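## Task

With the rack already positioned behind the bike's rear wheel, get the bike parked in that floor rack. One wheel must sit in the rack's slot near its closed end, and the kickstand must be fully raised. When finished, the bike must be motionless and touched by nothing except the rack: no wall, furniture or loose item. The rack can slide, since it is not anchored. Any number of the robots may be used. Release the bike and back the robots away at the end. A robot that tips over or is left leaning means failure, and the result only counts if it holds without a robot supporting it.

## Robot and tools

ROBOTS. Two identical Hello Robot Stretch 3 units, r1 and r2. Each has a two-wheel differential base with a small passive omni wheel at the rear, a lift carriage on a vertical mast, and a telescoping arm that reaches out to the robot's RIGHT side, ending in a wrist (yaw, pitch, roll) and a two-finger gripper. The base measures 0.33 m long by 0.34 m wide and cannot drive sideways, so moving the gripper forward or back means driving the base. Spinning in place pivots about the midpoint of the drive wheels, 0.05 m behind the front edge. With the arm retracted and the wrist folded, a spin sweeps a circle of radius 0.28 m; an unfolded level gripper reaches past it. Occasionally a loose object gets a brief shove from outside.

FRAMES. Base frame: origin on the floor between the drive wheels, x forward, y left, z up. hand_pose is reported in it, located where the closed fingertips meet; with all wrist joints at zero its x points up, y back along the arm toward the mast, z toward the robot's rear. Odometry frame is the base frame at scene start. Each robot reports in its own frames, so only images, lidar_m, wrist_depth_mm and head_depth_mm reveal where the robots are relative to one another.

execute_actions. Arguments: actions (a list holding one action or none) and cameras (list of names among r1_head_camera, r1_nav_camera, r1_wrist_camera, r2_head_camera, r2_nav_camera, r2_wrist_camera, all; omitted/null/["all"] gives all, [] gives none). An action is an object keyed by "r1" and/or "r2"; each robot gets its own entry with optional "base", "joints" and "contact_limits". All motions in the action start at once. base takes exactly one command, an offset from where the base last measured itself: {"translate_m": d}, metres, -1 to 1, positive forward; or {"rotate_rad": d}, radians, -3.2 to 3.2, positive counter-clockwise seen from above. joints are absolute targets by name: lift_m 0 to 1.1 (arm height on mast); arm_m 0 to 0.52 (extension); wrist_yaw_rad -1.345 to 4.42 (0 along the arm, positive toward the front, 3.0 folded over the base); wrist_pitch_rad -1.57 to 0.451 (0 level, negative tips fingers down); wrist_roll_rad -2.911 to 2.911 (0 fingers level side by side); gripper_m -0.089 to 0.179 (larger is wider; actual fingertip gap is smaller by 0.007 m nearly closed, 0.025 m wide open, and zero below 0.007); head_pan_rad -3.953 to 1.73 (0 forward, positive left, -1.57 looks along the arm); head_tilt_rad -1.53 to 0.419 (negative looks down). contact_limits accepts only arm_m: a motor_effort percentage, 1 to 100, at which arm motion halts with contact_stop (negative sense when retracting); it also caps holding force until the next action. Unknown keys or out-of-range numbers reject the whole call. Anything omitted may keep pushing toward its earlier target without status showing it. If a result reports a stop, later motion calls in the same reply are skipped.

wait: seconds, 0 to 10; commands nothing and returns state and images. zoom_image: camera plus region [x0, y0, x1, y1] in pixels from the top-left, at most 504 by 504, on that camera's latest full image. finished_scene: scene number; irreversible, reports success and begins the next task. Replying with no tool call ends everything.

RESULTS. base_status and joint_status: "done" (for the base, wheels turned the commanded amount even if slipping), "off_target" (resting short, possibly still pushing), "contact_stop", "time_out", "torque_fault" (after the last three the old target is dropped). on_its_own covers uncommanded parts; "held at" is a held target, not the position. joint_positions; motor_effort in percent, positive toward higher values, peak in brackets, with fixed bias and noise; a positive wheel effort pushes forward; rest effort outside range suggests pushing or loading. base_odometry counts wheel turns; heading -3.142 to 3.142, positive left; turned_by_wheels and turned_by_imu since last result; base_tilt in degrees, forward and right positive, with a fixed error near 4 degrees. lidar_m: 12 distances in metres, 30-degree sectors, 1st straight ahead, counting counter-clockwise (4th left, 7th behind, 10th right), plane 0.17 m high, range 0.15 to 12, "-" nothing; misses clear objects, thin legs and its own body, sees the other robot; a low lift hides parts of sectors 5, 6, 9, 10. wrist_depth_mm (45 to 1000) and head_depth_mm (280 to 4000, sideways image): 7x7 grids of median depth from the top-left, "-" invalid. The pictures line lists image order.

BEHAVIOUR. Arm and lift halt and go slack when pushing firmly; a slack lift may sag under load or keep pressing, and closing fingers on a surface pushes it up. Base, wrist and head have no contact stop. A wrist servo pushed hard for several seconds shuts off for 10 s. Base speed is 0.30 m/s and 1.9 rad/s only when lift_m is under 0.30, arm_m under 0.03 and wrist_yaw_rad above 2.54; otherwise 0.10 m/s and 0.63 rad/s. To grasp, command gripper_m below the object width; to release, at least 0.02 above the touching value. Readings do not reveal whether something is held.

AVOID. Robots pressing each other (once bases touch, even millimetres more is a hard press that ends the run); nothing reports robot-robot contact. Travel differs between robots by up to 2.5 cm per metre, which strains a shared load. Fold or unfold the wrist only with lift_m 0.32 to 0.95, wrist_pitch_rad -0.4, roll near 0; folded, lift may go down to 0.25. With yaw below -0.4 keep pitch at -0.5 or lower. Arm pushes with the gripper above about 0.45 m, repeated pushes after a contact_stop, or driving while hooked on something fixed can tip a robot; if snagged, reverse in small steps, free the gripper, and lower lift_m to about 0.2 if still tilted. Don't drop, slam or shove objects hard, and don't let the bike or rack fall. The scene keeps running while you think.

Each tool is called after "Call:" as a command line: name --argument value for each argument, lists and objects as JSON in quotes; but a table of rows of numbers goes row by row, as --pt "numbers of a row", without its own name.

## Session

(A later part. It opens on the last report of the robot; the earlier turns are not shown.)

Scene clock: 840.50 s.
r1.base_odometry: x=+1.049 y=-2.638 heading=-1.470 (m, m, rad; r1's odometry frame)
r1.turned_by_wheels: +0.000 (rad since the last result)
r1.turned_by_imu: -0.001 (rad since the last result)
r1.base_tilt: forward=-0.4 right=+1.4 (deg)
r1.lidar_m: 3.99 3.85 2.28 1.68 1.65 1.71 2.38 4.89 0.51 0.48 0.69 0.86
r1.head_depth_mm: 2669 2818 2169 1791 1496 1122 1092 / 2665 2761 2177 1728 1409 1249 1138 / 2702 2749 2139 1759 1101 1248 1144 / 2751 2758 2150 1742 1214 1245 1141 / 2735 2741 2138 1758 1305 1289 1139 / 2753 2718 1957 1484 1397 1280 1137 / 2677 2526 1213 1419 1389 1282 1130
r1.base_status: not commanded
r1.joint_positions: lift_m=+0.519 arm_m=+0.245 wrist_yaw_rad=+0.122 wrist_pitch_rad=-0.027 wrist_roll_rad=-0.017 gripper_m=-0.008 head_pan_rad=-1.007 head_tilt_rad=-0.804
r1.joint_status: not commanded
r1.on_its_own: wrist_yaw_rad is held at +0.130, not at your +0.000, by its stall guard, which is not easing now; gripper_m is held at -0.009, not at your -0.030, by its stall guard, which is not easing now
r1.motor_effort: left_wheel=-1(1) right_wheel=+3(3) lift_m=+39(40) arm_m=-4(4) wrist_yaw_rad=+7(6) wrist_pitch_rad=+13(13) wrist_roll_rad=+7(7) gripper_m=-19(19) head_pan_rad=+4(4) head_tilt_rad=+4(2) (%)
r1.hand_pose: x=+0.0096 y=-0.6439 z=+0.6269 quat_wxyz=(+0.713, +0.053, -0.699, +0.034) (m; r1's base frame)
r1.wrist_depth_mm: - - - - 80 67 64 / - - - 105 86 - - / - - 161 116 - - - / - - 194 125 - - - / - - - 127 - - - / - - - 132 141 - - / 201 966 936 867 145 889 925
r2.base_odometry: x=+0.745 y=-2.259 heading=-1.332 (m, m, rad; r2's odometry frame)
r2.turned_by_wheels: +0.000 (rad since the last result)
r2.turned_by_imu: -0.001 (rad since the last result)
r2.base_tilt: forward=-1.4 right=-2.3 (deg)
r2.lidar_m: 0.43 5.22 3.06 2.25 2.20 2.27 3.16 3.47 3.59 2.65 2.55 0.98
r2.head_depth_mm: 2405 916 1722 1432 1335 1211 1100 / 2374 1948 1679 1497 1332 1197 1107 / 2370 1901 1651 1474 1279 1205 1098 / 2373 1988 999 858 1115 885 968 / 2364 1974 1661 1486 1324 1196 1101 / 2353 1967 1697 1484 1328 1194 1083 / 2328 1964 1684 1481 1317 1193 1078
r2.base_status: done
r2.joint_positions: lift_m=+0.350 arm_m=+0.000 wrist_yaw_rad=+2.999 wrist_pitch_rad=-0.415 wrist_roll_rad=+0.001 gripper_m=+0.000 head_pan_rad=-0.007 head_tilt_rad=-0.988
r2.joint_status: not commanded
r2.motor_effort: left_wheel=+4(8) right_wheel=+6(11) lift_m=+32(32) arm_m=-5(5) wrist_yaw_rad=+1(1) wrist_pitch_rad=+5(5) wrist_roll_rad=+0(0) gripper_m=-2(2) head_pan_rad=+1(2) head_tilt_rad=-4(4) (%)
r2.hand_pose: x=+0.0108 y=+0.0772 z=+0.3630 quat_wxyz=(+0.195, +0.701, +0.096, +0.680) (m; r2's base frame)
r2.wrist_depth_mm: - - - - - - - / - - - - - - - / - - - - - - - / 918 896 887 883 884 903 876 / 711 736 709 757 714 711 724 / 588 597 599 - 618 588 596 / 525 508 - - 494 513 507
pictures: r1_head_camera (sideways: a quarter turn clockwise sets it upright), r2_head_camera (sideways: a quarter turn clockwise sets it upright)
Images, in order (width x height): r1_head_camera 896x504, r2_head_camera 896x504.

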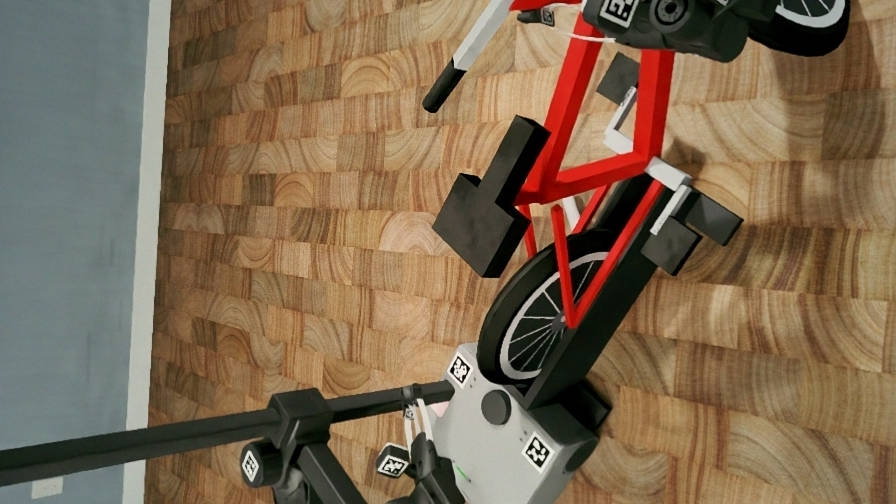

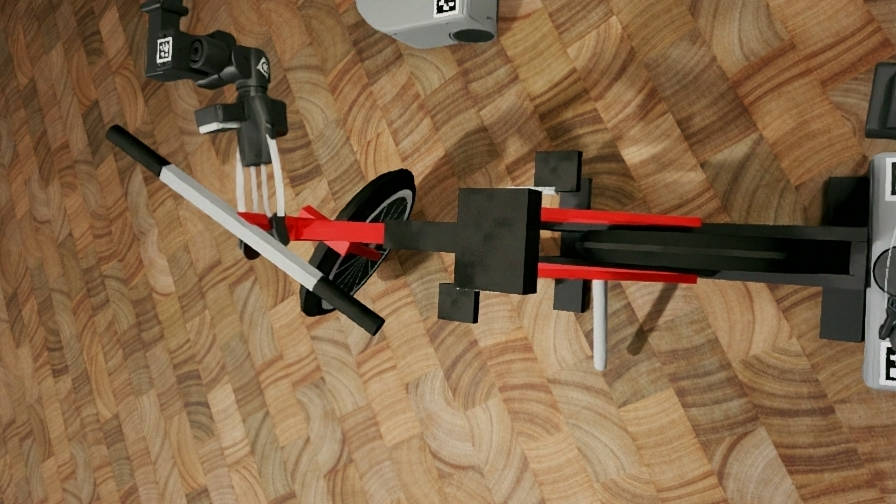

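Call:
execute_actions --actions '[{"r2": {"base": {"translate_m": -0.40}, "joints": {"lift_m": 0.26}}}]' --cameras '[]'

Call:
execute_actions --actions '[{"r2": {"base": {"rotate_rad": 1.571}}}]' --cameras '[]'

Call:
execute_actions --actions '[{"r2": {"base": {"translate_m": 0.58}}}]' --cameras '[]'

Call:
execute_actions --actions '[{"r2": {"base": {"rotate_rad": -1.60}, "joints": {"lift_m": 0.40, "head_pan_rad": -0.5, "head_tilt_rad": -0.8}}}]' --cameras '["r2_head_camera"]'

Scene clock: 871.73 s.
r1.base_odometry: x=+1.049 y=-2.638 heading=-1.470 (m, m, rad; r1's odometry frame)
r1.turned_by_wheels: +0.000 (rad since the last result)
r1.turned_by_imu: -0.001 (rad since the last result)
r1.base_tilt: forward=-0.4 right=+1.5 (deg)
r1.lidar_m: 4.01 3.86 2.27 1.68 1.65 1.71 2.37 4.88 0.52 0.48 0.69 0.87
r1.head_depth_mm: 2661 2817 2178 1777 1509 1120 1089 / 2720 2769 2185 1726 1395 1254 1145 / 2737 2766 2152 1762 1107 1248 1141 / 2740 2752 2141 1759 1202 1240 1142 / 2762 2711 2148 1749 1302 1289 1132 / 2767 2731 2135 1746 1410 1288 1131 / 2785 2666 2117 1675 1469 1280 1129
r1.base_status: not commanded
r1.joint_positions: lift_m=+0.519 arm_m=+0.245 wrist_yaw_rad=+0.122 wrist_pitch_rad=-0.027 wrist_roll_rad=-0.017 gripper_m=-0.008 head_pan_rad=-1.007 head_tilt_rad=-0.804
r1.joint_status: not commanded
r1.on_its_own: wrist_yaw_rad is held at +0.130, not at your +0.000, by its stall guard, which is not easing now; gripper_m is held at -0.009, not at your -0.030, by its stall guard, which is not easing now
r1.motor_effort: left_wheel=+0(1) right_wheel=+3(3) lift_m=+40(40) arm_m=-3(4) wrist_yaw_rad=+6(7) wrist_pitch_rad=+13(13) wrist_roll_rad=+7(7) gripper_m=-20(20) head_pan_rad=+4(4) head_tilt_rad=+2(2) (%)
r1.hand_pose: x=+0.0096 y=-0.6439 z=+0.6269 quat_wxyz=(+0.713, +0.053, -0.699, +0.034) (m; r1's base frame)
r1.wrist_depth_mm: - - - - 80 67 64 / - - - 105 86 - - / - - 161 116 - - - / - - 194 125 - - - / - - - 128 - - - / - - - 132 142 - - / 203 973 964 863 145 896 889
r2.base_odometry: x=+0.650 y=-1.870 heading=-1.331 (m, m, rad; r2's odometry frame)
r2.turned_by_wheels: +0.000 (rad since the last result)
r2.turned_by_imu: -0.001 (rad since the last result)
r2.base_tilt: forward=-1.4 right=-2.3 (deg)
r2.lidar_m: 0.49 5.57 2.76 2.04 2.01 2.07 2.88 3.11 3.26 2.86 2.74 1.31
r2.head_depth_mm: 2338 1995 1598 1502 1338 1204 1098 / 1151 2000 1710 1498 1337 1204 1102 / 2322 1987 1645 1474 1330 1202 1104 / 2389 1474 1398 1221 1224 1203 1102 / 2357 1975 1689 1486 1332 1199 1101 / 2360 1980 1685 1485 1324 1189 1084 / 2328 1967 1679 1490 1314 1188 1083
r2.base_status: done
r2.joint_positions: lift_m=+0.260 arm_m=+0.000 wrist_yaw_rad=+2.999 wrist_pitch_rad=-0.415 wrist_roll_rad=+0.001 gripper_m=+0.000 head_pan_rad=-0.007 head_tilt_rad=-0.988
r2.joint_status: all done
r2.motor_effort: left_wheel=+1(4) right_wheel=-2(9) lift_m=+17(30) arm_m=-5(5) wrist_yaw_rad=+2(1) wrist_pitch_rad=+5(5) wrist_roll_rad=+0(0) gripper_m=-2(2) head_pan_rad=+2(2) head_tilt_rad=-5(4) (%)
r2.hand_pose: x=+0.0108 y=+0.0772 z=+0.2738 quat_wxyz=(+0.195, +0.701, +0.096, +0.680) (m; r2's base frame)
r2.wrist_depth_mm: - - - - - - - / - - - - - - - / 986 994 976 967 970 990 948 / 746 715 717 737 732 740 720 / 595 591 578 606 585 569 589 / 495 505 - - 492 485 483 / - - - - 409 409 411
pictures: none
No camera images: the call's "cameras" was empty. Leave "cameras" out to get every camera's image.

Scene clock: 874.00 s.
r1.base_odometry: x=+1.049 y=-2.638 heading=-1.470 (m, m, rad; r1's odometry frame)
r1.turned_by_wheels: +0.000 (rad since the last result)
r1.turned_by_imu: +0.000 (rad since the last result)
r1.base_tilt: forward=-0.4 right=+1.4 (deg)
r1.lidar_m: 3.99 3.85 2.28 1.68 1.65 1.70 2.38 4.90 0.52 0.48 0.69 0.86
r1.head_depth_mm: 2651 2815 2180 1782 1496 1118 1087 / 2671 2805 2160 1747 1401 1260 1144 / 2703 2769 2156 1768 1104 1249 1145 / 2735 2756 2147 1752 1204 1242 1139 / 2743 2728 2128 1745 1315 1289 1134 / 2794 2699 2136 1748 1414 1283 1132 / 2825 2687 2100 1702 1476 1272 1130
r1.base_status: not commanded
r1.joint_positions: lift_m=+0.519 arm_m=+0.245 wrist_yaw_rad=+0.122 wrist_pitch_rad=-0.027 wrist_roll_rad=-0.017 gripper_m=-0.008 head_pan_rad=-1.007 head_tilt_rad=-0.804
r1.joint_status: not commanded
r1.on_its_own: wrist_yaw_rad is held at +0.130, not at your +0.000, by its stall guard, which is not easing now; gripper_m is held at -0.009, not at your -0.030, by its stall guard, which is not easing now
r1.motor_effort: left_wheel=-1(0) right_wheel=+3(3) lift_m=+39(40) arm_m=-4(4) wrist_yaw_rad=+7(6) wrist_pitch_rad=+13(13) wrist_roll_rad=+7(7) gripper_m=-18(19) head_pan_rad=+4(4) head_tilt_rad=+2(2) (%)
r1.hand_pose: x=+0.0096 y=-0.6439 z=+0.6269 quat_wxyz=(+0.713, +0.053, -0.699, +0.034) (m; r1's base frame)
r1.wrist_depth_mm: - - - - 80 67 64 / - - - 105 86 - - / - - 161 116 - - - / - - 194 125 - - - / - - - 127 - - - / - - - 131 142 - - / 202 965 935 865 145 919 883
r2.base_odometry: x=+0.650 y=-1.870 heading=+0.239 (m, m, rad; r2's odometry frame)
r2.turned_by_wheels: +1.571 (rad since the last result)
r2.turned_by_imu: +1.572 (rad since the last result)
r2.base_tilt: forward=-1.4 right=-2.3 (deg)
r2.lidar_m: 2.05 1.98 2.06 2.86 3.15 3.25 2.87 2.75 1.31 0.49 5.57 2.78
r2.head_depth_mm: 2328 2001 1715 1511 1343 1212 1097 / 2260 1987 1716 1492 1336 1202 1096 / 2198 1982 1708 1502 1335 1201 1112 / 2112 1972 1708 1497 1332 1198 1106 / 1983 1966 1696 1487 1325 1199 1099 / 1904 1979 1692 1484 1320 1195 1083 / 1798 1936 1689 1473 1314 1184 1079
r2.base_status: done
r2.joint_positions: lift_m=+0.260 arm_m=+0.000 wrist_yaw_rad=+2.999 wrist_pitch_rad=-0.415 wrist_roll_rad=+0.001 gripper_m=+0.000 head_pan_rad=-0.007 head_tilt_rad=-0.988
r2.joint_status: not commanded
r2.motor_effort: left_wheel=-2(5) right_wheel=+3(10) lift_m=+17(17) arm_m=-6(5) wrist_yaw_rad=+2(2) wrist_pitch_rad=+5(5) wrist_roll_rad=+0(0) gripper_m=-1(2) head_pan_rad=+2(1) head_tilt_rad=-4(4) (%)
r2.hand_pose: x=+0.0108 y=+0.0772 z=+0.2738 quat_wxyz=(+0.195, +0.701, +0.096, +0.680) (m; r2's base frame)
r2.wrist_depth_mm: - - - - - - - / - - - - - - - / 965 987 973 981 - 939 939 / 758 739 742 734 733 743 720 / 583 591 586 619 586 580 579 / 490 502 - - 488 488 482 / - - - - 411 417 418
pictures: none
No camera images: the call's "cameras" was empty. Leave "cameras" out to get every camera's image.

Scene clock: 877.57 s.
r1.base_odometry: x=+1.049 y=-2.638 heading=-1.470 (m, m, rad; r1's odometry frame)
r1.turned_by_wheels: +0.000 (rad since the last result)
r1.turned_by_imu: +0.000 (rad since the last result)
r1.base_tilt: forward=-0.4 right=+1.4 (deg)
r1.lidar_m: 3.97 3.85 2.28 1.68 1.65 1.71 2.37 4.87 0.51 0.48 0.69 0.86
r1.head_depth_mm: 2693 2857 2194 1785 1507 1123 1084 / 2717 2789 2156 1728 1403 1253 1144 / 2719 2755 2164 1768 1097 1244 1143 / 2797 2761 2120 1763 1207 1243 1135 / 2765 2732 2080 1738 1298 1281 1135 / 2764 2705 1840 1753 1429 1280 1133 / 2736 1646 2046 1715 1469 1272 1131
r1.base_status: not commanded
r1.joint_positions: lift_m=+0.519 arm_m=+0.245 wrist_yaw_rad=+0.122 wrist_pitch_rad=-0.027 wrist_roll_rad=-0.017 gripper_m=-0.008 head_pan_rad=-1.007 head_tilt_rad=-0.804
r1.joint_status: not commanded
r1.on_its_own: wrist_yaw_rad is held at +0.130, not at your +0.000, by its stall guard, which is not easing now; gripper_m is held at -0.009, not at your -0.030, by its stall guard, which is not easing now
r1.motor_effort: left_wheel=-1(1) right_wheel=+3(3) lift_m=+40(39) arm_m=-4(4) wrist_yaw_rad=+7(6) wrist_pitch_rad=+13(13) wrist_roll_rad=+7(7) gripper_m=-20(19) head_pan_rad=+3(4) head_tilt_rad=+4(2) (%)
r1.hand_pose: x=+0.0096 y=-0.6439 z=+0.6269 quat_wxyz=(+0.713, +0.053, -0.699, +0.034) (m; r1's base frame)
r1.wrist_depth_mm: - - - - 80 67 64 / - - - 105 86 - - / - - 161 116 - - - / - - 194 125 - - - / - - - 127 - - - / - - - 132 141 - - / 202 951 932 862 145 895 901
r2.base_odometry: x=+1.213 y=-1.732 heading=+0.239 (m, m, rad; r2's odometry frame)
r2.turned_by_wheels: +0.000 (rad since the last result)
r2.turned_by_imu: -0.001 (rad since the last result)
r2.base_tilt: forward=-1.5 right=-2.3 (deg)
r2.lidar_m: 1.53 1.48 1.54 2.13 3.42 3.56 3.36 0.76 0.81 4.71 5.29 2.08
r2.head_depth_mm: 1878 1995 1720 1509 1338 1205 1096 / 1753 1950 1712 1503 1337 1206 1107 / 1668 1898 1717 1500 1330 1203 1106 / 1565 1842 1700 1491 1324 1204 1102 / 1483 1744 1697 1494 1322 1196 1100 / 1397 1648 1696 1479 1321 1195 1083 / 1341 1556 1673 1482 1315 1186 1088
r2.base_status: done
r2.joint_positions: lift_m=+0.260 arm_m=+0.000 wrist_yaw_rad=+2.999 wrist_pitch_rad=-0.415 wrist_roll_rad=+0.001 gripper_m=+0.000 head_pan_rad=-0.007 head_tilt_rad=-0.989
r2.joint_status: not commanded
r2.motor_effort: left_wheel=-2(6) right_wheel=+3(9) lift_m=+17(17) arm_m=-6(6) wrist_yaw_rad=+1(2) wrist_pitch_rad=+5(5) wrist_roll_rad=+0(0) gripper_m=-2(1) head_pan_rad=+2(2) head_tilt_rad=-4(4) (%)
r2.hand_pose: x=+0.0108 y=+0.0772 z=+0.2738 quat_wxyz=(+0.195, +0.701, +0.096, +0.680) (m; r2's base frame)
r2.wrist_depth_mm: - - - - - - - / - - - - - - - / 961 988 984 953 956 965 963 / 722 732 718 733 730 715 729 / 589 583 588 604 602 576 594 / 491 496 - - 487 487 477 / - - - - 409 415 422
pictures: none
No camera images: the call's "cameras" was empty. Leave "cameras" out to get every camera's image.

Scene clock: 880.53 s.
r1.base_odometry: x=+1.049 y=-2.638 heading=-1.470 (m, m, rad; r1's odometry frame)
r1.turned_by_wheels: +0.000 (rad since the last result)
r1.turned_by_imu: +0.000 (rad since the last result)
r1.base_tilt: forward=-0.4 right=+1.4 (deg)
r1.lidar_m: 4.00 3.86 2.27 1.68 1.65 1.71 2.38 4.88 0.52 0.48 0.69 0.86
r1.head_depth_mm: 2699 2789 2189 1779 1505 1127 1093 / 2733 2763 2192 1735 1402 1249 1144 / 2691 2778 2136 1765 1101 1250 1137 / 2729 2753 2138 1745 1199 1245 1135 / 2754 2707 2063 1754 1306 1281 1136 / 2628 1763 1914 1741 1427 1285 1130 / 2798 2472 2055 1724 1475 1276 1129
r1.base_status: not commanded
r1.joint_positions: lift_m=+0.519 arm_m=+0.245 wrist_yaw_rad=+0.122 wrist_pitch_rad=-0.027 wrist_roll_rad=-0.017 gripper_m=-0.008 head_pan_rad=-1.007 head_tilt_rad=-0.804
r1.joint_status: not commanded
r1.on_its_own: wrist_yaw_rad is held at +0.130, not at your +0.000, by its stall guard, which is not easing now; gripper_m is held at -0.009, not at your -0.030, by its stall guard, which is not easing now
r1.motor_effort: left_wheel=-1(0) right_wheel=+3(3) lift_m=+40(40) arm_m=-4(4) wrist_yaw_rad=+6(8) wrist_pitch_rad=+13(13) wrist_roll_rad=+7(7) gripper_m=-19(21) head_pan_rad=+4(4) head_tilt_rad=+3(2) (%)
r1.hand_pose: x=+0.0096 y=-0.6439 z=+0.6269 quat_wxyz=(+0.713, +0.053, -0.699, +0.034) (m; r1's base frame)
r1.wrist_depth_mm: - - - - 80 67 64 / - - - 105 86 - - / - - 161 116 - - - / - - 194 125 - - - / - - - 128 - - - / - - - 132 142 - - / 202 962 922 878 144 926 918
r2.base_odometry: x=+1.213 y=-1.733 heading=-1.361 (m, m, rad; r2's odometry frame)
r2.turned_by_wheels: -1.600 (rad since the last result)
r2.turned_by_imu: -1.605 (rad since the last result)
r2.base_tilt: forward=-1.4 right=-2.2 (deg)
r2.lidar_m: 1.53 5.29 2.13 1.54 1.49 1.53 2.08 3.40 3.52 3.36 0.76 0.79
r2.head_depth_mm: 2679 2650 2012 1756 1482 1283 1127 / 2873 2738 1939 1750 1285 1278 1131 / 3110 2449 1952 1329 1381 1273 1125 / 3314 2422 1525 1570 1467 1273 1125 / 3439 2684 1795 1682 1466 1272 1119 / 3575 2684 2086 1721 1461 1269 1116 / 3710 2663 2085 1713 1456 1270 1112
r2.base_status: done
r2.joint_positions: lift_m=+0.400 arm_m=+0.000 wrist_yaw_rad=+2.999 wrist_pitch_rad=-0.415 wrist_roll_rad=+0.001 gripper_m=+0.000 head_pan_rad=-0.493 head_tilt_rad=-0.803
r2.joint_status: all done
r2.motor_effort: left_wheel=+2(6) right_wheel=-3(7) lift_m=+32(35) arm_m=-6(6) wrist_yaw_rad=+1(1) wrist_pitch_rad=+5(5) wrist_roll_rad=+0(0) gripper_m=-3(1) head_pan_rad=-2(20) head_tilt_rad=+1(15) (%)
r2.hand_pose: x=+0.0108 y=+0.0772 z=+0.4130 quat_wxyz=(+0.195, +0.701, +0.096, +0.680) (m; r2's base frame)
r2.wrist_depth_mm: - - - - - - - / - - - - - - - / - - - - - - - / - 987 996 993 979 - 985 / 806 797 799 827 787 781 785 / 666 659 664 - 667 673 665 / 566 567 560 573 545 570 564
pictures: r2_head_camera (sideways: a quarter turn clockwise sets it upright)
Images, in order (width x height): r2_head_camera 896x504.

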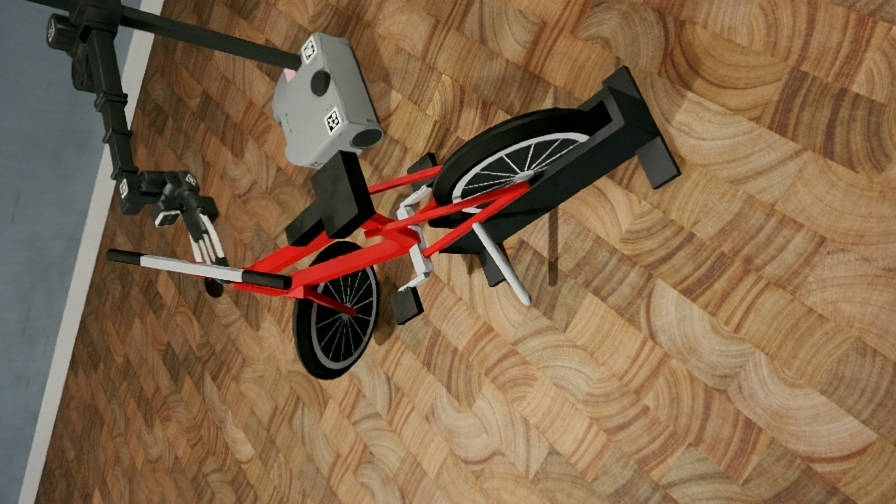

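Call:
execute_actions --actions '[{"r2": {"joints": {"wrist_yaw_rad": 1.57, "arm_m": 0.26, "gripper_m": 0.12}}}]' --cameras '[]'

Call:
execute_actions --actions '[{"r2": {"joints": {"lift_m": 0.03, "wrist_pitch_rad": -0.15, "head_pan_rad": -0.6, "head_tilt_rad": -0.95}, "base": {"translate_m": 0.40}}}]' --cameras '["r2_head_camera", "r2_wrist_camera"]'

Scene clock: 904.07 s.
r1.base_odometry: x=+1.049 y=-2.638 heading=-1.470 (m, m, rad; r1's odometry frame)
r1.turned_by_wheels: +0.000 (rad since the last result)
r1.turned_by_imu: -0.001 (rad since the last result)
r1.base_tilt: forward=-0.4 right=+1.4 (deg)
r1.lidar_m: 4.01 3.86 2.27 1.68 1.65 1.71 2.38 4.88 0.52 0.48 0.69 0.86
r1.head_depth_mm: 2654 2849 2169 1780 1506 1124 1092 / 2684 2790 2164 1735 1413 1249 1145 / 2694 2754 2150 1771 1105 1244 1137 / 2750 2757 2157 1773 1200 1237 1142 / 2776 2778 2063 1745 1300 1285 1132 / 2649 2435 1912 1732 1424 1282 1138 / 2780 2500 1993 1736 1471 1276 1129
r1.base_status: not commanded
r1.joint_positions: lift_m=+0.519 arm_m=+0.245 wrist_yaw_rad=+0.122 wrist_pitch_rad=-0.027 wrist_roll_rad=-0.017 gripper_m=-0.008 head_pan_rad=-1.007 head_tilt_rad=-0.804
r1.joint_status: not commanded
r1.on_its_own: wrist_yaw_rad is held at +0.130, not at your +0.000, by its stall guard, which is not easing now; gripper_m is held at -0.009, not at your -0.030, by its stall guard, which is not easing now
r1.motor_effort: left_wheel=-1(1) right_wheel=+3(3) lift_m=+40(40) arm_m=-4(3) wrist_yaw_rad=+6(7) wrist_pitch_rad=+13(13) wrist_roll_rad=+7(7) gripper_m=-20(21) head_pan_rad=+4(4) head_tilt_rad=+2(2) (%)
r1.hand_pose: x=+0.0096 y=-0.6439 z=+0.6269 quat_wxyz=(+0.713, +0.053, -0.699, +0.034) (m; r1's base frame)
r1.wrist_depth_mm: - - - - 80 67 64 / - - - 105 86 - - / - - 160 116 - - - / - - 194 125 - - - / - - - 127 - - - / - - - 131 142 - - / 202 980 944 863 145 920 914
r2.base_odometry: x=+1.213 y=-1.733 heading=-1.361 (m, m, rad; r2's odometry frame)
r2.turned_by_wheels: +0.000 (rad since the last result)
r2.turned_by_imu: -0.001 (rad since the last result)
r2.base_tilt: forward=-1.5 right=-2.3 (deg)
r2.lidar_m: 1.53 5.28 2.13 1.54 1.49 1.53 2.08 3.40 3.52 3.36 0.76 0.79
r2.head_depth_mm: 2655 2657 2015 1749 1482 1285 1132 / 2897 2745 1936 1744 1279 1291 1128 / 3100 2446 1942 1336 1383 1279 1126 / 3291 2423 1531 1572 1471 1272 1121 / 3414 2678 1789 1686 1470 1270 1124 / 3556 2649 2090 1719 1450 1268 1117 / 3709 2657 2084 1711 1459 1261 1116
r2.base_status: not commanded
r2.joint_positions: lift_m=+0.400 arm_m=+0.260 wrist_yaw_rad=+1.571 wrist_pitch_rad=-0.415 wrist_roll_rad=+0.001 gripper_m=+0.120 head_pan_rad=-0.493 head_tilt_rad=-0.803
r2.joint_status: all done
r2.motor_effort: left_wheel=+2(2) right_wheel=-3(3) lift_m=+32(32) arm_m=+7(6) wrist_yaw_rad=-1(5) wrist_pitch_rad=+5(5) wrist_roll_rad=+0(0) gripper_m=+0(82) head_pan_rad=-3(2) head_tilt_rad=+1(1) (%)
r2.hand_pose: x=+0.2035 y=-0.4046 z=+0.4130 quat_wxyz=(+0.592, +0.592, -0.386, +0.386) (m; r2's base frame)
r2.wrist_depth_mm: - - - - - - - / - - - - 995 - - / - - - - 727 - - / 988 - 988 992 689 968 985 / 777 798 813 801 610 794 780 / 674 648 654 651 594 - 652 / 564 555 557 556 558 543 560
pictures: none
No camera images: the call's "cameras" was empty. Leave "cameras" out to get every camera's image.

Scene clock: 909.17 s.
r1.base_odometry: x=+1.049 y=-2.638 heading=-1.470 (m, m, rad; r1's odometry frame)
r1.turned_by_wheels: +0.000 (rad since the last result)
r1.turned_by_imu: +0.000 (rad since the last result)
r1.base_tilt: forward=-0.4 right=+1.4 (deg)
r1.lidar_m: 4.00 3.87 2.27 1.68 1.65 1.71 2.38 4.89 0.51 0.48 0.69 0.86
r1.head_depth_mm: 2690 2781 2186 1788 1501 1125 1087 / 2752 2799 2182 1722 1410 1254 1147 / 2678 2762 2175 1761 1101 1255 1141 / 2600 2678 1807 1710 1208 1246 1142 / 2735 2763 1793 1710 1301 1285 1133 / 2736 2700 2127 1629 1410 1283 1134 / 2776 2754 2139 1742 1472 1271 1129
r1.base_status: not commanded
r1.joint_positions: lift_m=+0.519 arm_m=+0.245 wrist_yaw_rad=+0.122 wrist_pitch_rad=-0.027 wrist_roll_rad=-0.017 gripper_m=-0.008 head_pan_rad=-1.007 head_tilt_rad=-0.804
r1.joint_status: not commanded
r1.on_its_own: wrist_yaw_rad is held at +0.130, not at your +0.000, by its stall guard, which is not easing now; gripper_m is held at -0.009, not at your -0.030, by its stall guard, which is not easing now
r1.motor_effort: left_wheel=-1(1) right_wheel=+3(3) lift_m=+40(40) arm_m=-4(3) wrist_yaw_rad=+7(6) wrist_pitch_rad=+13(13) wrist_roll_rad=+7(7) gripper_m=-21(20) head_pan_rad=+4(3) head_tilt_rad=+2(2) (%)
r1.hand_pose: x=+0.0096 y=-0.6439 z=+0.6269 quat_wxyz=(+0.713, +0.053, -0.699, +0.034) (m; r1's base frame)
r1.wrist_depth_mm: - - - - 80 67 64 / - - - 105 86 - - / - - 161 116 - - - / - - 194 125 - - - / - - - 127 - - - / 930 - - 133 - - - / 201 913 934 871 145 915 885
r2.base_odometry: x=+1.297 y=-2.124 heading=-1.360 (m, m, rad; r2's odometry frame)
r2.turned_by_wheels: +0.000 (rad since the last result)
r2.turned_by_imu: -0.002 (rad since the last result)
r2.base_tilt: forward=-1.3 right=-2.2 (deg)
r2.lidar_m: 4.28 4.96 2.42 1.76 1.69 1.74 2.36 3.73 3.88 0.57 0.57 1.08
r2.head_depth_mm: 2437 2154 1688 1558 1042 1169 1088 / 2489 2094 1636 1115 1183 1227 1100 / 2640 1099 1291 1324 1334 1219 1110 / 2629 2117 1340 1519 1363 1215 1097 / 2608 2123 1533 1545 1352 1208 1097 / 2601 2101 1777 1530 1353 1206 1093 / 2594 2103 1765 1533 1347 1199 1088
r2.base_status: done
r2.joint_positions: lift_m=+0.030 arm_m=+0.260 wrist_yaw_rad=+1.571 wrist_pitch_rad=-0.171 wrist_roll_rad=+0.001 gripper_m=+0.120 head_pan_rad=-0.593 head_tilt_rad=-0.938
r2.joint_status: all done
r2.motor_effort: left_wheel=+2(5) right_wheel=-2(4) lift_m=+16(27) arm_m=+7(7) wrist_yaw_rad=-1(1) wrist_pitch_rad=+7(7) wrist_roll_rad=+0(0) gripper_m=+0(1) head_pan_rad=-1(10) head_tilt_rad=-4(14) (%)
r2.hand_pose: x=+0.2271 y=-0.4045 z=+0.1019 quat_wxyz=(+0.541, +0.541, -0.455, +0.455) (m; r2's base frame)
r2.wrist_depth_mm: - - - - 743 318 194 / - - - - 512 288 189 / - - - - 455 270 184 / 571 585 593 536 496 268 173 / 390 395 404 396 395 249 171 / 300 301 292 300 303 - 171 / 241 236 241 243 242 226 162
pictures: r2_head_camera (sideways: a quarter turn clockwise sets it upright), r2_wrist_camera
Images, in order (width x height): r2_head_camera 896x504, r2_wrist_camera 644x364.

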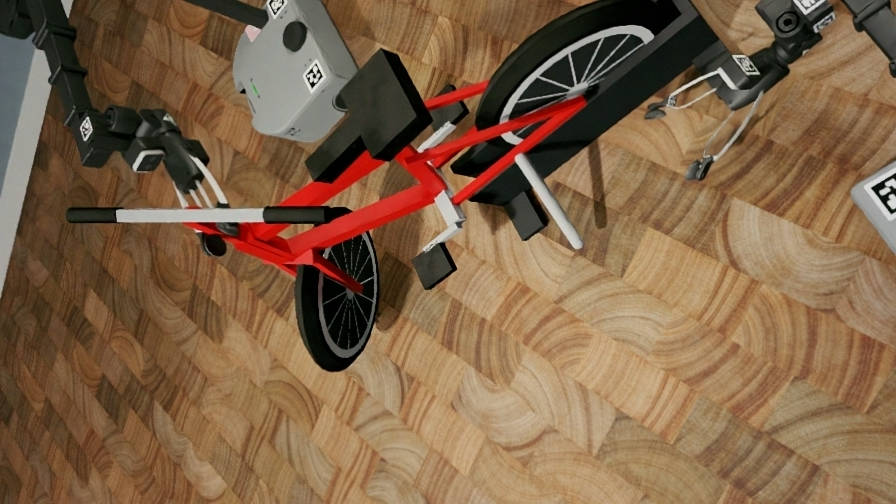

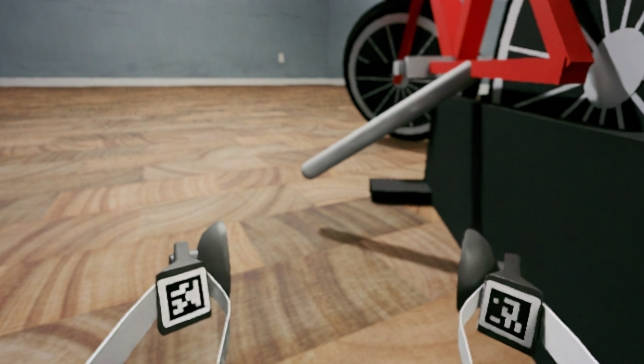

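Call:
execute_actions --actions '[{"r2": {"base": {"translate_m": 0.16}}}]' --cameras '["r2_head_camera", "r2_wrist_camera"]'

Scene clock: 921.87 s.
r1.base_odometry: x=+1.049 y=-2.638 heading=-1.470 (m, m, rad; r1's odometry frame)
r1.turned_by_wheels: +0.000 (rad since the last result)
r1.turned_by_imu: -0.001 (rad since the last result)
r1.base_tilt: forward=-0.4 right=+1.5 (deg)
r1.lidar_m: 3.98 3.85 2.27 1.69 1.65 1.71 2.38 4.89 0.52 0.48 0.69 0.86
r1.head_depth_mm: 2648 2770 2213 1791 1500 1128 1090 / 2694 2770 2153 1738 1394 1252 1139 / 2645 2559 2044 1717 1102 1253 1141 / 2735 2738 1743 1618 1199 1251 1136 / 2744 2736 2129 1481 1303 1283 1133 / 2772 2688 2136 1743 1419 1281 1138 / 2805 2714 2106 1736 1475 1281 1129
r1.base_status: not commanded
r1.joint_positions: lift_m=+0.519 arm_m=+0.245 wrist_yaw_rad=+0.122 wrist_pitch_rad=-0.027 wrist_roll_rad=-0.017 gripper_m=-0.008 head_pan_rad=-1.007 head_tilt_rad=-0.804
r1.joint_status: not commanded
r1.on_its_own: wrist_yaw_rad is held at +0.130, not at your +0.000, by its stall guard, which is not easing now; gripper_m is held at -0.009, not at your -0.030, by its stall guard, which is not easing now
r1.motor_effort: left_wheel=-1(1) right_wheel=+3(3) lift_m=+40(40) arm_m=-4(3) wrist_yaw_rad=+6(6) wrist_pitch_rad=+13(13) wrist_roll_rad=+7(7) gripper_m=-19(19) head_pan_rad=+4(4) head_tilt_rad=+2(2) (%)
r1.hand_pose: x=+0.0096 y=-0.6439 z=+0.6269 quat_wxyz=(+0.713, +0.053, -0.699, +0.034) (m; r1's base frame)
r1.wrist_depth_mm: - - - - 80 67 64 / - - - 105 86 - - / - - 161 115 - - - / - 939 194 125 - - - / - - - 127 - - - / - 912 - 133 - - - / 203 807 931 862 144 893 882
r2.base_odometry: x=+1.330 y=-2.280 heading=-1.360 (m, m, rad; r2's odometry frame)
r2.turned_by_wheels: +0.000 (rad since the last result)
r2.turned_by_imu: -0.001 (rad since the last result)
r2.base_tilt: forward=-1.5 right=-2.3 (deg)
r2.lidar_m: 4.17 4.82 2.54 1.84 1.78 1.82 2.47 3.88 4.01 0.55 0.56 0.94
r2.head_depth_mm: 2555 2039 1589 915 1057 1137 1087 / 2593 1022 1762 1039 1225 1221 1099 / 2640 2102 1091 1396 1333 1219 1109 / 2632 2125 1797 1513 1363 1211 1095 / 2602 2130 1774 1521 1361 1209 1096 / 2623 2125 1785 1536 1352 1201 1095 / 2611 2088 1765 1535 1349 1203 1092
r2.base_status: done
r2.joint_positions: lift_m=+0.030 arm_m=+0.260 wrist_yaw_rad=+1.571 wrist_pitch_rad=-0.171 wrist_roll_rad=+0.001 gripper_m=+0.120 head_pan_rad=-0.593 head_tilt_rad=-0.938
r2.joint_status: not commanded
r2.motor_effort: left_wheel=+2(4) right_wheel=-3(5) lift_m=+17(17) arm_m=+7(7) wrist_yaw_rad=-1(1) wrist_pitch_rad=+7(7) wrist_roll_rad=+0(0) gripper_m=+0(0) head_pan_rad=-3(3) head_tilt_rad=-4(5) (%)
r2.hand_pose: x=+0.2271 y=-0.4045 z=+0.1019 quat_wxyz=(+0.541, +0.541, -0.455, +0.455) (m; r2's base frame)
r2.wrist_depth_mm: - - - - 624 352 - / - - - - 668 256 177 / - - - - 733 204 182 / 572 583 579 586 496 267 171 / 398 396 396 377 359 246 170 / 299 297 291 300 299 - 171 / 240 236 241 241 242 228 162
pictures: r2_head_camera (sideways: a quarter turn clockwise sets it upright), r2_wrist_camera
Images, in order (width x height): r2_head_camera 896x504, r2_wrist_camera 644x364.

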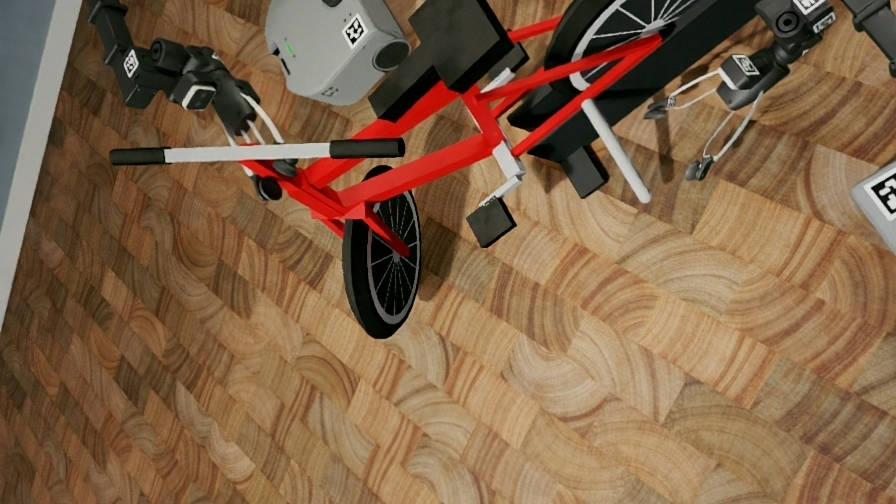

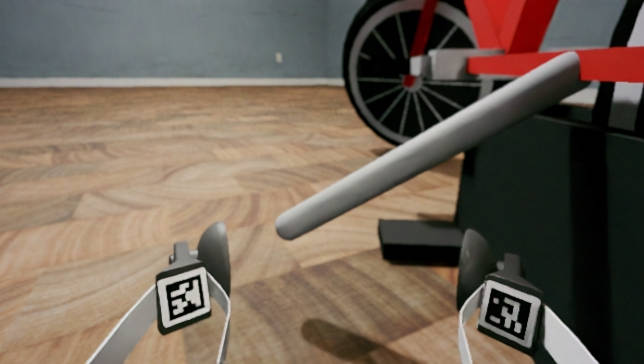

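Call:
execute_actions --actions '[{"r2": {"joints": {"wrist_roll_rad": 1.57, "wrist_pitch_rad": 0.0, "arm_m": 0.29, "lift_m": 0.005, "gripper_m": 0.10}}}]' --cameras '["r2_head_camera", "r2_wrist_camera"]'

Scene clock: 949.53 s.
r1.base_odometry: x=+1.049 y=-2.638 heading=-1.470 (m, m, rad; r1's odometry frame)
r1.turned_by_wheels: +0.000 (rad since the last result)
r1.turned_by_imu: +0.000 (rad since the last result)
r1.base_tilt: forward=-0.4 right=+1.5 (deg)
r1.lidar_m: 3.98 3.86 2.28 1.68 1.65 1.70 2.37 4.90 0.52 0.48 0.69 0.86
r1.head_depth_mm: 2689 2769 2190 1780 1505 1117 1091 / 2703 2837 2187 1728 1397 1249 1141 / 2686 2556 2036 1721 1105 1247 1142 / 2743 2784 1769 1615 1203 1245 1142 / 2754 2733 2137 1555 1301 1295 1129 / 2755 2762 2131 1732 1402 1284 1130 / 2810 2707 2133 1729 1482 1275 1127
r1.base_status: not commanded
r1.joint_positions: lift_m=+0.519 arm_m=+0.245 wrist_yaw_rad=+0.122 wrist_pitch_rad=-0.027 wrist_roll_rad=-0.017 gripper_m=-0.008 head_pan_rad=-1.007 head_tilt_rad=-0.804
r1.joint_status: not commanded
r1.on_its_own: wrist_yaw_rad is held at +0.130, not at your +0.000, by its stall guard, which is not easing now; gripper_m is held at -0.009, not at your -0.030, by its stall guard, which is not easing now
r1.motor_effort: left_wheel=-1(1) right_wheel=+3(3) lift_m=+39(39) arm_m=-4(4) wrist_yaw_rad=+6(6) wrist_pitch_rad=+13(13) wrist_roll_rad=+7(7) gripper_m=-20(19) head_pan_rad=+4(4) head_tilt_rad=+3(2) (%)
r1.hand_pose: x=+0.0096 y=-0.6439 z=+0.6269 quat_wxyz=(+0.713, +0.053, -0.699, +0.034) (m; r1's base frame)
r1.wrist_depth_mm: - - - - 80 67 64 / - - - 105 86 - - / - - 160 116 - - - / - 985 195 125 - - - / - - - 128 - - - / - 908 - 134 - - - / 202 805 938 860 144 889 891
r2.base_odometry: x=+1.330 y=-2.280 heading=-1.360 (m, m, rad; r2's odometry frame)
r2.turned_by_wheels: +0.000 (rad since the last result)
r2.turned_by_imu: -0.001 (rad since the last result)
r2.base_tilt: forward=-1.5 right=-2.3 (deg)
r2.lidar_m: 4.16 4.82 2.54 1.84 1.77 1.82 2.47 3.88 4.02 0.56 0.56 0.94
r2.head_depth_mm: 2546 2046 1594 912 1054 1120 1101 / 2605 1025 1764 1042 1230 1213 1101 / 2628 2065 1091 1394 1344 1221 1116 / 2634 2141 1797 1513 1362 1217 1095 / 2613 2121 1778 1513 1362 1207 1098 / 2620 2115 1786 1534 1346 1210 1091 / 2590 2100 1783 1532 1348 1202 1090
r2.base_status: not commanded
r2.joint_positions: lift_m=+0.005 arm_m=+0.290 wrist_yaw_rad=+1.571 wrist_pitch_rad=-0.022 wrist_roll_rad=+1.567 gripper_m=+0.100 head_pan_rad=-0.593 head_tilt_rad=-0.938
r2.joint_status: all done
r2.motor_effort: left_wheel=+2(2) right_wheel=-3(3) lift_m=+17(16) arm_m=+7(7) wrist_yaw_rad=-1(1) wrist_pitch_rad=+7(8) wrist_roll_rad=+2(3) gripper_m=-1(74) head_pan_rad=-2(2) head_tilt_rad=-4(4) (%)
r2.hand_pose: x=+0.2343 y=-0.4344 z=+0.1142 quat_wxyz=(+0.010, +0.707, -0.707, -0.006) (m; r2's base frame)
r2.wrist_depth_mm: 290 119 154 122 120 118 117 / 500 596 202 236 228 188 142 / - - 695 775 358 214 142 / - - - - 425 211 141 / - - - - 427 209 141 / - - - - 415 183 140 / - - - - 410 223 140
pictures: r2_head_camera (sideways: a quarter turn clockwise sets it upright), r2_wrist_camera
Images, in order (width x height): r2_head_camera 896x504, r2_wrist_camera 644x364.

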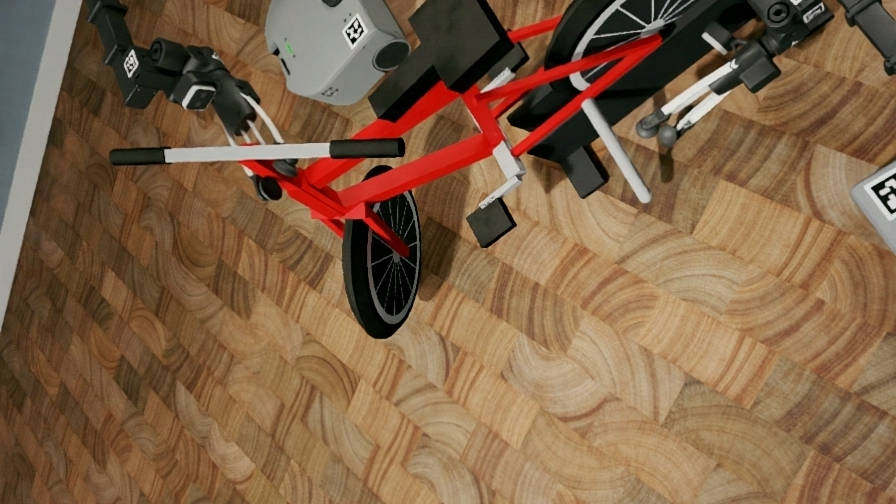

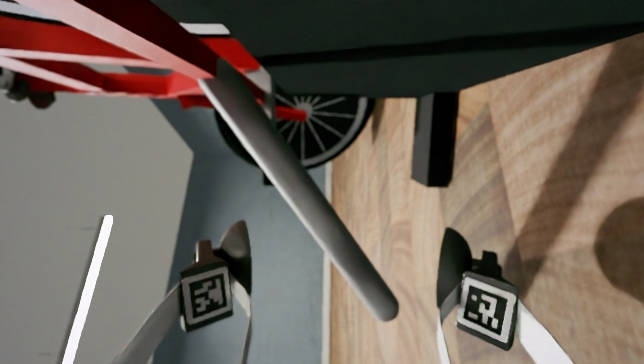

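Call:
execute_actions --actions '[{"r2": {"base": {"translate_m": 0.085}}}]' --cameras '["r2_wrist_camera"]'

Call:
execute_actions --actions '[{"r2": {"joints": {"gripper_m": -0.02}}}]' --cameras '["r2_wrist_camera", "r2_head_camera"]'

Scene clock: 958.30 s.
r1.base_odometry: x=+1.049 y=-2.638 heading=-1.470 (m, m, rad; r1's odometry frame)
r1.turned_by_wheels: +0.000 (rad since the last result)
r1.turned_by_imu: +0.000 (rad since the last result)
r1.base_tilt: forward=-0.5 right=+1.4 (deg)
r1.lidar_m: 3.99 3.86 2.28 1.68 1.65 1.70 2.38 4.89 0.52 0.48 0.69 0.86
r1.head_depth_mm: 2674 2830 2174 1779 1515 1127 1090 / 2647 2788 2162 1732 1406 1253 1145 / 2699 2644 1728 1631 1102 1240 1145 / 2750 2789 2156 1583 1197 1248 1140 / 2772 2783 2137 1740 1300 1285 1132 / 2758 2731 2125 1763 1411 1290 1133 / 2784 2733 2115 1730 1489 1282 1130
r1.base_status: not commanded
r1.joint_positions: lift_m=+0.519 arm_m=+0.245 wrist_yaw_rad=+0.122 wrist_pitch_rad=-0.027 wrist_roll_rad=-0.017 gripper_m=-0.008 head_pan_rad=-1.007 head_tilt_rad=-0.804
r1.joint_status: not commanded
r1.on_its_own: wrist_yaw_rad is held at +0.130, not at your +0.000, by its stall guard, which is not easing now; gripper_m is held at -0.009, not at your -0.030, by its stall guard, which is not easing now
r1.motor_effort: left_wheel=-1(0) right_wheel=+3(3) lift_m=+40(40) arm_m=-4(3) wrist_yaw_rad=+7(7) wrist_pitch_rad=+13(13) wrist_roll_rad=+7(7) gripper_m=-19(20) head_pan_rad=+4(4) head_tilt_rad=+3(2) (%)
r1.hand_pose: x=+0.0096 y=-0.6439 z=+0.6269 quat_wxyz=(+0.713, +0.053, -0.699, +0.034) (m; r1's base frame)
r1.wrist_depth_mm: - - - - 80 67 64 / - - - 105 86 - - / - - 160 116 - - - / - - 194 125 - - - / - - - 127 - - - / - 897 - 134 - - - / 202 749 951 856 144 894 890
r2.base_odometry: x=+1.348 y=-2.363 heading=-1.360 (m, m, rad; r2's odometry frame)
r2.turned_by_wheels: +0.000 (rad since the last result)
r2.turned_by_imu: -0.001 (rad since the last result)
r2.base_tilt: forward=-1.4 right=-2.3 (deg)
r2.lidar_m: 4.08 4.74 2.61 1.88 1.82 1.87 2.53 3.95 4.10 0.55 0.52 0.88
r2.head_depth_mm: 2502 981 1591 926 1022 1115 1105 / 2591 2101 1012 1224 1227 1203 1099 / 2657 2144 1754 1421 1342 1214 1110 / 2619 2120 1777 1464 1362 1214 1092 / 2615 2136 1801 1515 1359 1209 1099 / 2597 2102 1776 1535 1352 1210 1090 / 2613 2114 1767 1529 1353 1199 1088
r2.base_status: done
r2.joint_positions: lift_m=+0.005 arm_m=+0.290 wrist_yaw_rad=+1.571 wrist_pitch_rad=-0.022 wrist_roll_rad=+1.567 gripper_m=+0.100 head_pan_rad=-0.593 head_tilt_rad=-0.938
r2.joint_status: not commanded
r2.motor_effort: left_wheel=+2(5) right_wheel=-3(3) lift_m=+16(17) arm_m=+7(7) wrist_yaw_rad=-1(1) wrist_pitch_rad=+7(7) wrist_roll_rad=+2(2) gripper_m=+0(0) head_pan_rad=-2(2) head_tilt_rad=-4(4) (%)
r2.hand_pose: x=+0.2343 y=-0.4344 z=+0.1143 quat_wxyz=(+0.010, +0.707, -0.707, -0.006) (m; r2's base frame)
r2.wrist_depth_mm: 240 112 137 121 119 117 115 / 501 117 200 232 224 187 142 / - - 125 687 438 213 142 / - - 130 - 429 212 141 / - - - 145 426 210 141 / - - - 149 489 183 140 / - - - - 292 224 139
pictures: r2_wrist_camera
Images, in order (width x height): r2_wrist_camera 644x364.

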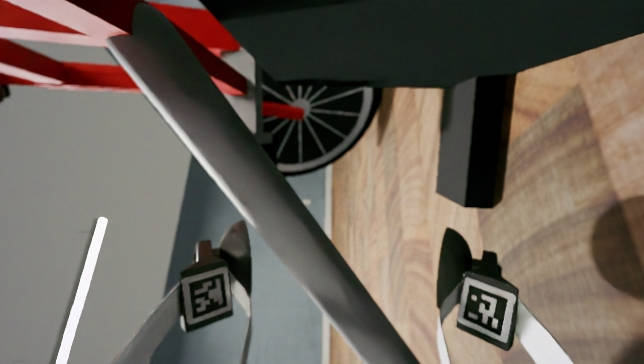

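Scene clock: 960.00 s.
r1.base_odometry: x=+1.049 y=-2.638 heading=-1.470 (m, m, rad; r1's odometry frame)
r1.turned_by_wheels: +0.000 (rad since the last result)
r1.turned_by_imu: +0.000 (rad since the last result)
r1.base_tilt: forward=-0.5 right=+1.5 (deg)
r1.lidar_m: 4.01 3.87 2.27 1.68 1.65 1.70 2.38 4.90 0.52 0.48 0.69 0.86
r1.head_depth_mm: 2660 2829 2165 1753 1508 1116 1088 / 2648 2798 2185 1751 1405 1250 1150 / 2688 2658 1717 1638 1105 1248 1144 / 2741 2770 2141 1579 1207 1252 1134 / 2748 2709 2136 1724 1298 1290 1140 / 2784 2733 2128 1739 1412 1285 1135 / 2790 2709 2140 1746 1483 1277 1127
r1.base_status: not commanded
r1.joint_positions: lift_m=+0.519 arm_m=+0.245 wrist_yaw_rad=+0.122 wrist_pitch_rad=-0.027 wrist_roll_rad=-0.017 gripper_m=-0.008 head_pan_rad=-1.007 head_tilt_rad=-0.804
r1.joint_status: not commanded
r1.on_its_own: wrist_yaw_rad is held at +0.130, not at your +0.000, by its stall guard, which is not easing now; gripper_m is held at -0.009, not at your -0.030, by its stall guard, which is not easing now
r1.motor_effort: left_wheel=+0(1) right_wheel=+3(3) lift_m=+40(40) arm_m=-3(4) wrist_yaw_rad=+6(7) wrist_pitch_rad=+13(13) wrist_roll_rad=+7(7) gripper_m=-20(21) head_pan_rad=+4(3) head_tilt_rad=+3(2) (%)
r1.hand_pose: x=+0.0097 y=-0.6439 z=+0.6269 quat_wxyz=(+0.713, +0.053, -0.699, +0.034) (m; r1's base frame)
r1.wrist_depth_mm: - - - - 80 66 64 / - - - 104 85 - - / - - 160 115 - - - / - - 195 125 - - - / - - - 128 - - - / - 883 - 132 - - - / 202 746 951 853 145 906 918
r2.base_odometry: x=+1.348 y=-2.363 heading=-1.360 (m, m, rad; r2's odometry frame)
r2.turned_by_wheels: +0.000 (rad since the last result)
r2.turned_by_imu: +0.000 (rad since the last result)
r2.base_tilt: forward=-1.4 right=-2.3 (deg)
r2.lidar_m: 4.11 4.75 2.61 1.88 1.82 1.87 2.53 3.95 4.08 0.55 0.52 0.87
r2.head_depth_mm: 2515 984 1589 929 1079 1116 1104 / 2576 2087 1009 1470 1224 1200 1100 / 2645 2123 1766 1427 1340 1211 1113 / 2627 2138 1793 1461 1358 1215 1097 / 2612 2133 1792 1506 1355 1215 1092 / 2616 2106 1773 1544 1354 1203 1093 / 2590 2105 1759 1526 1350 1201 1084
r2.base_status: not commanded
r2.joint_positions: lift_m=+0.005 arm_m=+0.290 wrist_yaw_rad=+1.572 wrist_pitch_rad=+0.003 wrist_roll_rad=+1.524 gripper_m=-0.019 head_pan_rad=-0.593 head_tilt_rad=-0.938
r2.joint_status: all done
r2.motor_effort: left_wheel=+5(5) right_wheel=-15(15) lift_m=+17(17) arm_m=+7(7) wrist_yaw_rad=-2(3) wrist_pitch_rad=-1(7) wrist_roll_rad=+18(18) gripper_m=-26(99) head_pan_rad=-2(2) head_tilt_rad=-4(4) (%)
r2.hand_pose: x=+0.2349 y=-0.4342 z=+0.1205 quat_wxyz=(+0.016, +0.707, -0.707, +0.018) (m; r2's base frame)
r2.wrist_depth_mm: 346 111 161 125 117 112 107 / - 515 119 249 218 195 149 / - - 122 665 508 216 154 / - - - - 482 218 152 / - - - 136 431 224 150 / - - - 143 - 223 149 / - - - - 157 202 146
pictures: r2_head_camera (sideways: a quarter turn clockwise sets it upright), r2_wrist_camera
Images, in order (width x height): r2_head_camera 896x504, r2_wrist_camera 644x364.

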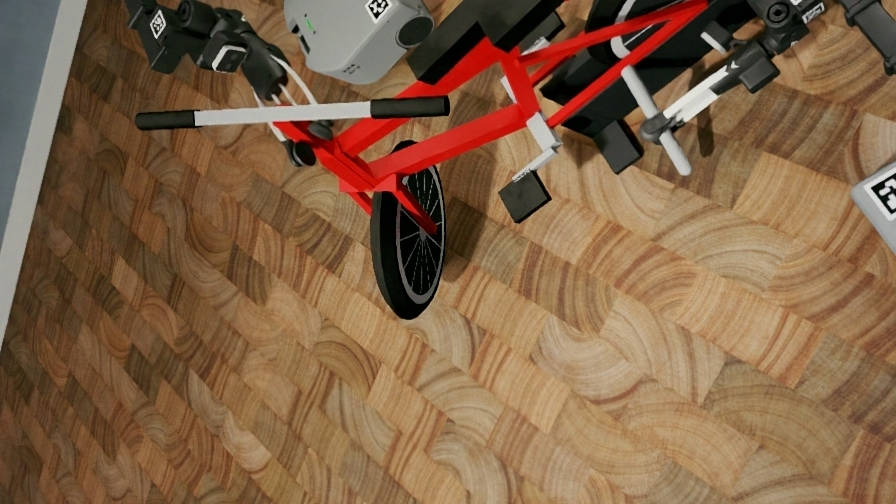

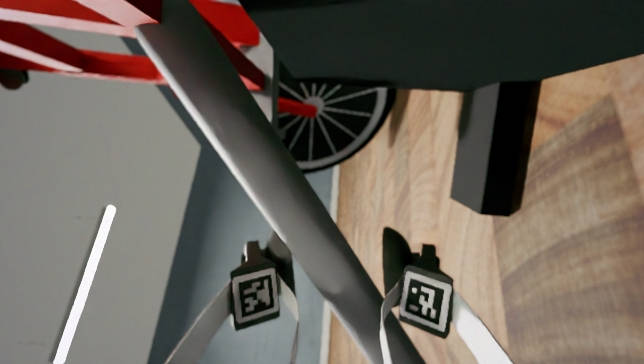

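Call:
execute_actions --actions '[{"r2": {"base": {"translate_m": -0.06}, "joints": {"head_pan_rad": -1.1, "head_tilt_rad": -1.05}}}]' --cameras '["r2_wrist_camera", "r2_head_camera"]'

Scene clock: 967.00 s.
r1.base_odometry: x=+1.049 y=-2.638 heading=-1.469 (m, m, rad; r1's odometry frame)
r1.turned_by_wheels: +0.000 (rad since the last result)
r1.turned_by_imu: +0.000 (rad since the last result)
r1.base_tilt: forward=-0.4 right=+1.5 (deg)
r1.lidar_m: 4.00 3.85 2.28 1.68 1.65 1.71 2.38 4.90 0.52 0.47 0.69 0.86
r1.head_depth_mm: 2676 2775 2164 1754 1426 1239 1068 / 2694 2797 2168 1739 1399 1254 1141 / 2633 2636 1956 1664 1100 1249 1137 / 2742 2774 1790 1592 1207 1249 1134 / 2762 2733 2139 1530 1285 1282 1137 / 2763 2708 2101 1743 1424 1277 1136 / 2791 2700 2108 1728 1479 1272 1125
r1.base_status: not commanded
r1.joint_positions: lift_m=+0.519 arm_m=+0.245 wrist_yaw_rad=+0.130 wrist_pitch_rad=-0.027 wrist_roll_rad=-0.017 gripper_m=-0.008 head_pan_rad=-1.007 head_tilt_rad=-0.804
r1.joint_status: not commanded
r1.on_its_own: wrist_yaw_rad is held at +0.130, not at your +0.000, by its stall guard, which is not easing now; gripper_m is held at -0.009, not at your -0.030, by its stall guard, which is not easing now
r1.motor_effort: left_wheel=+1(1) right_wheel=+1(3) lift_m=+40(40) arm_m=-1(3) wrist_yaw_rad=+0(6) wrist_pitch_rad=+13(13) wrist_roll_rad=+7(7) gripper_m=-18(20) head_pan_rad=+4(4) head_tilt_rad=+2(2) (%)
r1.hand_pose: x=+0.0118 y=-0.6434 z=+0.6269 quat_wxyz=(+0.712, +0.056, -0.699, +0.037) (m; r1's base frame)
r1.wrist_depth_mm: - - - - 79 66 66 / - - - 104 85 - - / - - 159 116 - - - / - - 185 126 - - - / - - - 128 - - - / - 924 - 129 142 - - / 202 777 939 864 146 898 907
r2.base_odometry: x=+1.335 y=-2.305 heading=-1.360 (m, m, rad; r2's odometry frame)
r2.turned_by_wheels: +0.000 (rad since the last result)
r2.turned_by_imu: -0.001 (rad since the last result)
r2.base_tilt: forward=-1.4 right=-2.3 (deg)
r2.lidar_m: 4.17 4.80 2.56 1.85 1.79 1.84 2.49 3.90 4.05 0.56 0.55 0.92
r2.head_depth_mm: 2190 1869 1642 1463 1288 1193 1091 / 2177 1875 1637 1457 1165 1188 1107 / 2175 1865 1630 1131 1260 1191 - / 2053 1629 929 1243 1289 1190 - / 2155 1661 1546 1344 1303 1186 1095 / 961 988 1177 1407 1305 1185 1083 / 2104 1770 1216 1431 1298 1179 1080
r2.base_status: done
r2.joint_positions: lift_m=+0.005 arm_m=+0.290 wrist_yaw_rad=+1.572 wrist_pitch_rad=-0.016 wrist_roll_rad=+1.567 gripper_m=-0.005 head_pan_rad=-1.093 head_tilt_rad=-1.037
r2.joint_status: all done
r2.on_its_own: gripper_m is held at -0.005, not at your -0.020, by its stall guard, which is not easing now
r2.motor_effort: left_wheel=+2(8) right_wheel=-2(32) lift_m=+17(17) arm_m=+6(7) wrist_yaw_rad=-3(20) wrist_pitch_rad=+5(6) wrist_roll_rad=+2(18) gripper_m=-3(21) head_pan_rad=-3(20) head_tilt_rad=-4(13) (%)
r2.hand_pose: x=+0.2345 y=-0.4341 z=+0.1158 quat_wxyz=(+0.008, +0.708, -0.707, -0.004) (m; r2's base frame)
r2.wrist_depth_mm: 272 118 152 131 129 127 125 / 516 572 176 259 248 204 144 / - - 187 761 443 218 143 / - - - - 443 215 143 / - - - - 435 215 143 / - - - - 331 212 142 / - - - - 420 212 141
pictures: r2_head_camera (sideways: a quarter turn clockwise sets it upright), r2_wrist_camera
Images, in order (width x height): r2_head_camera 896x504, r2_wrist_camera 644x364.

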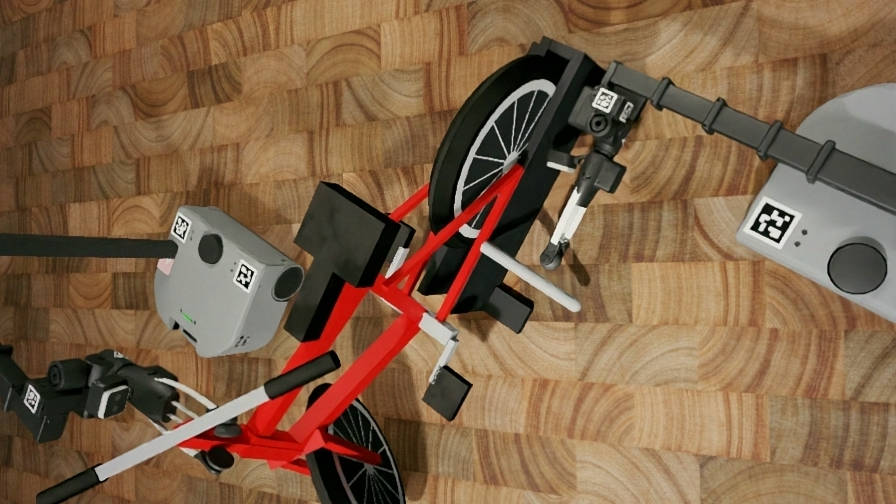

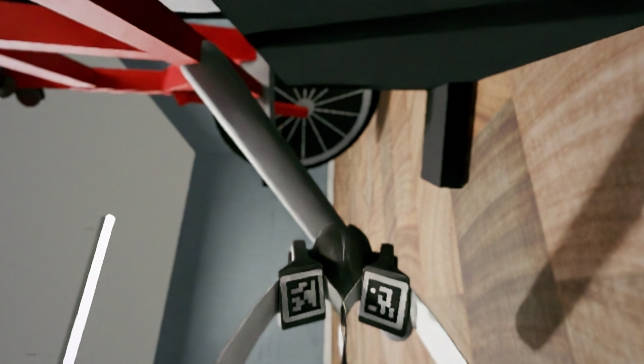

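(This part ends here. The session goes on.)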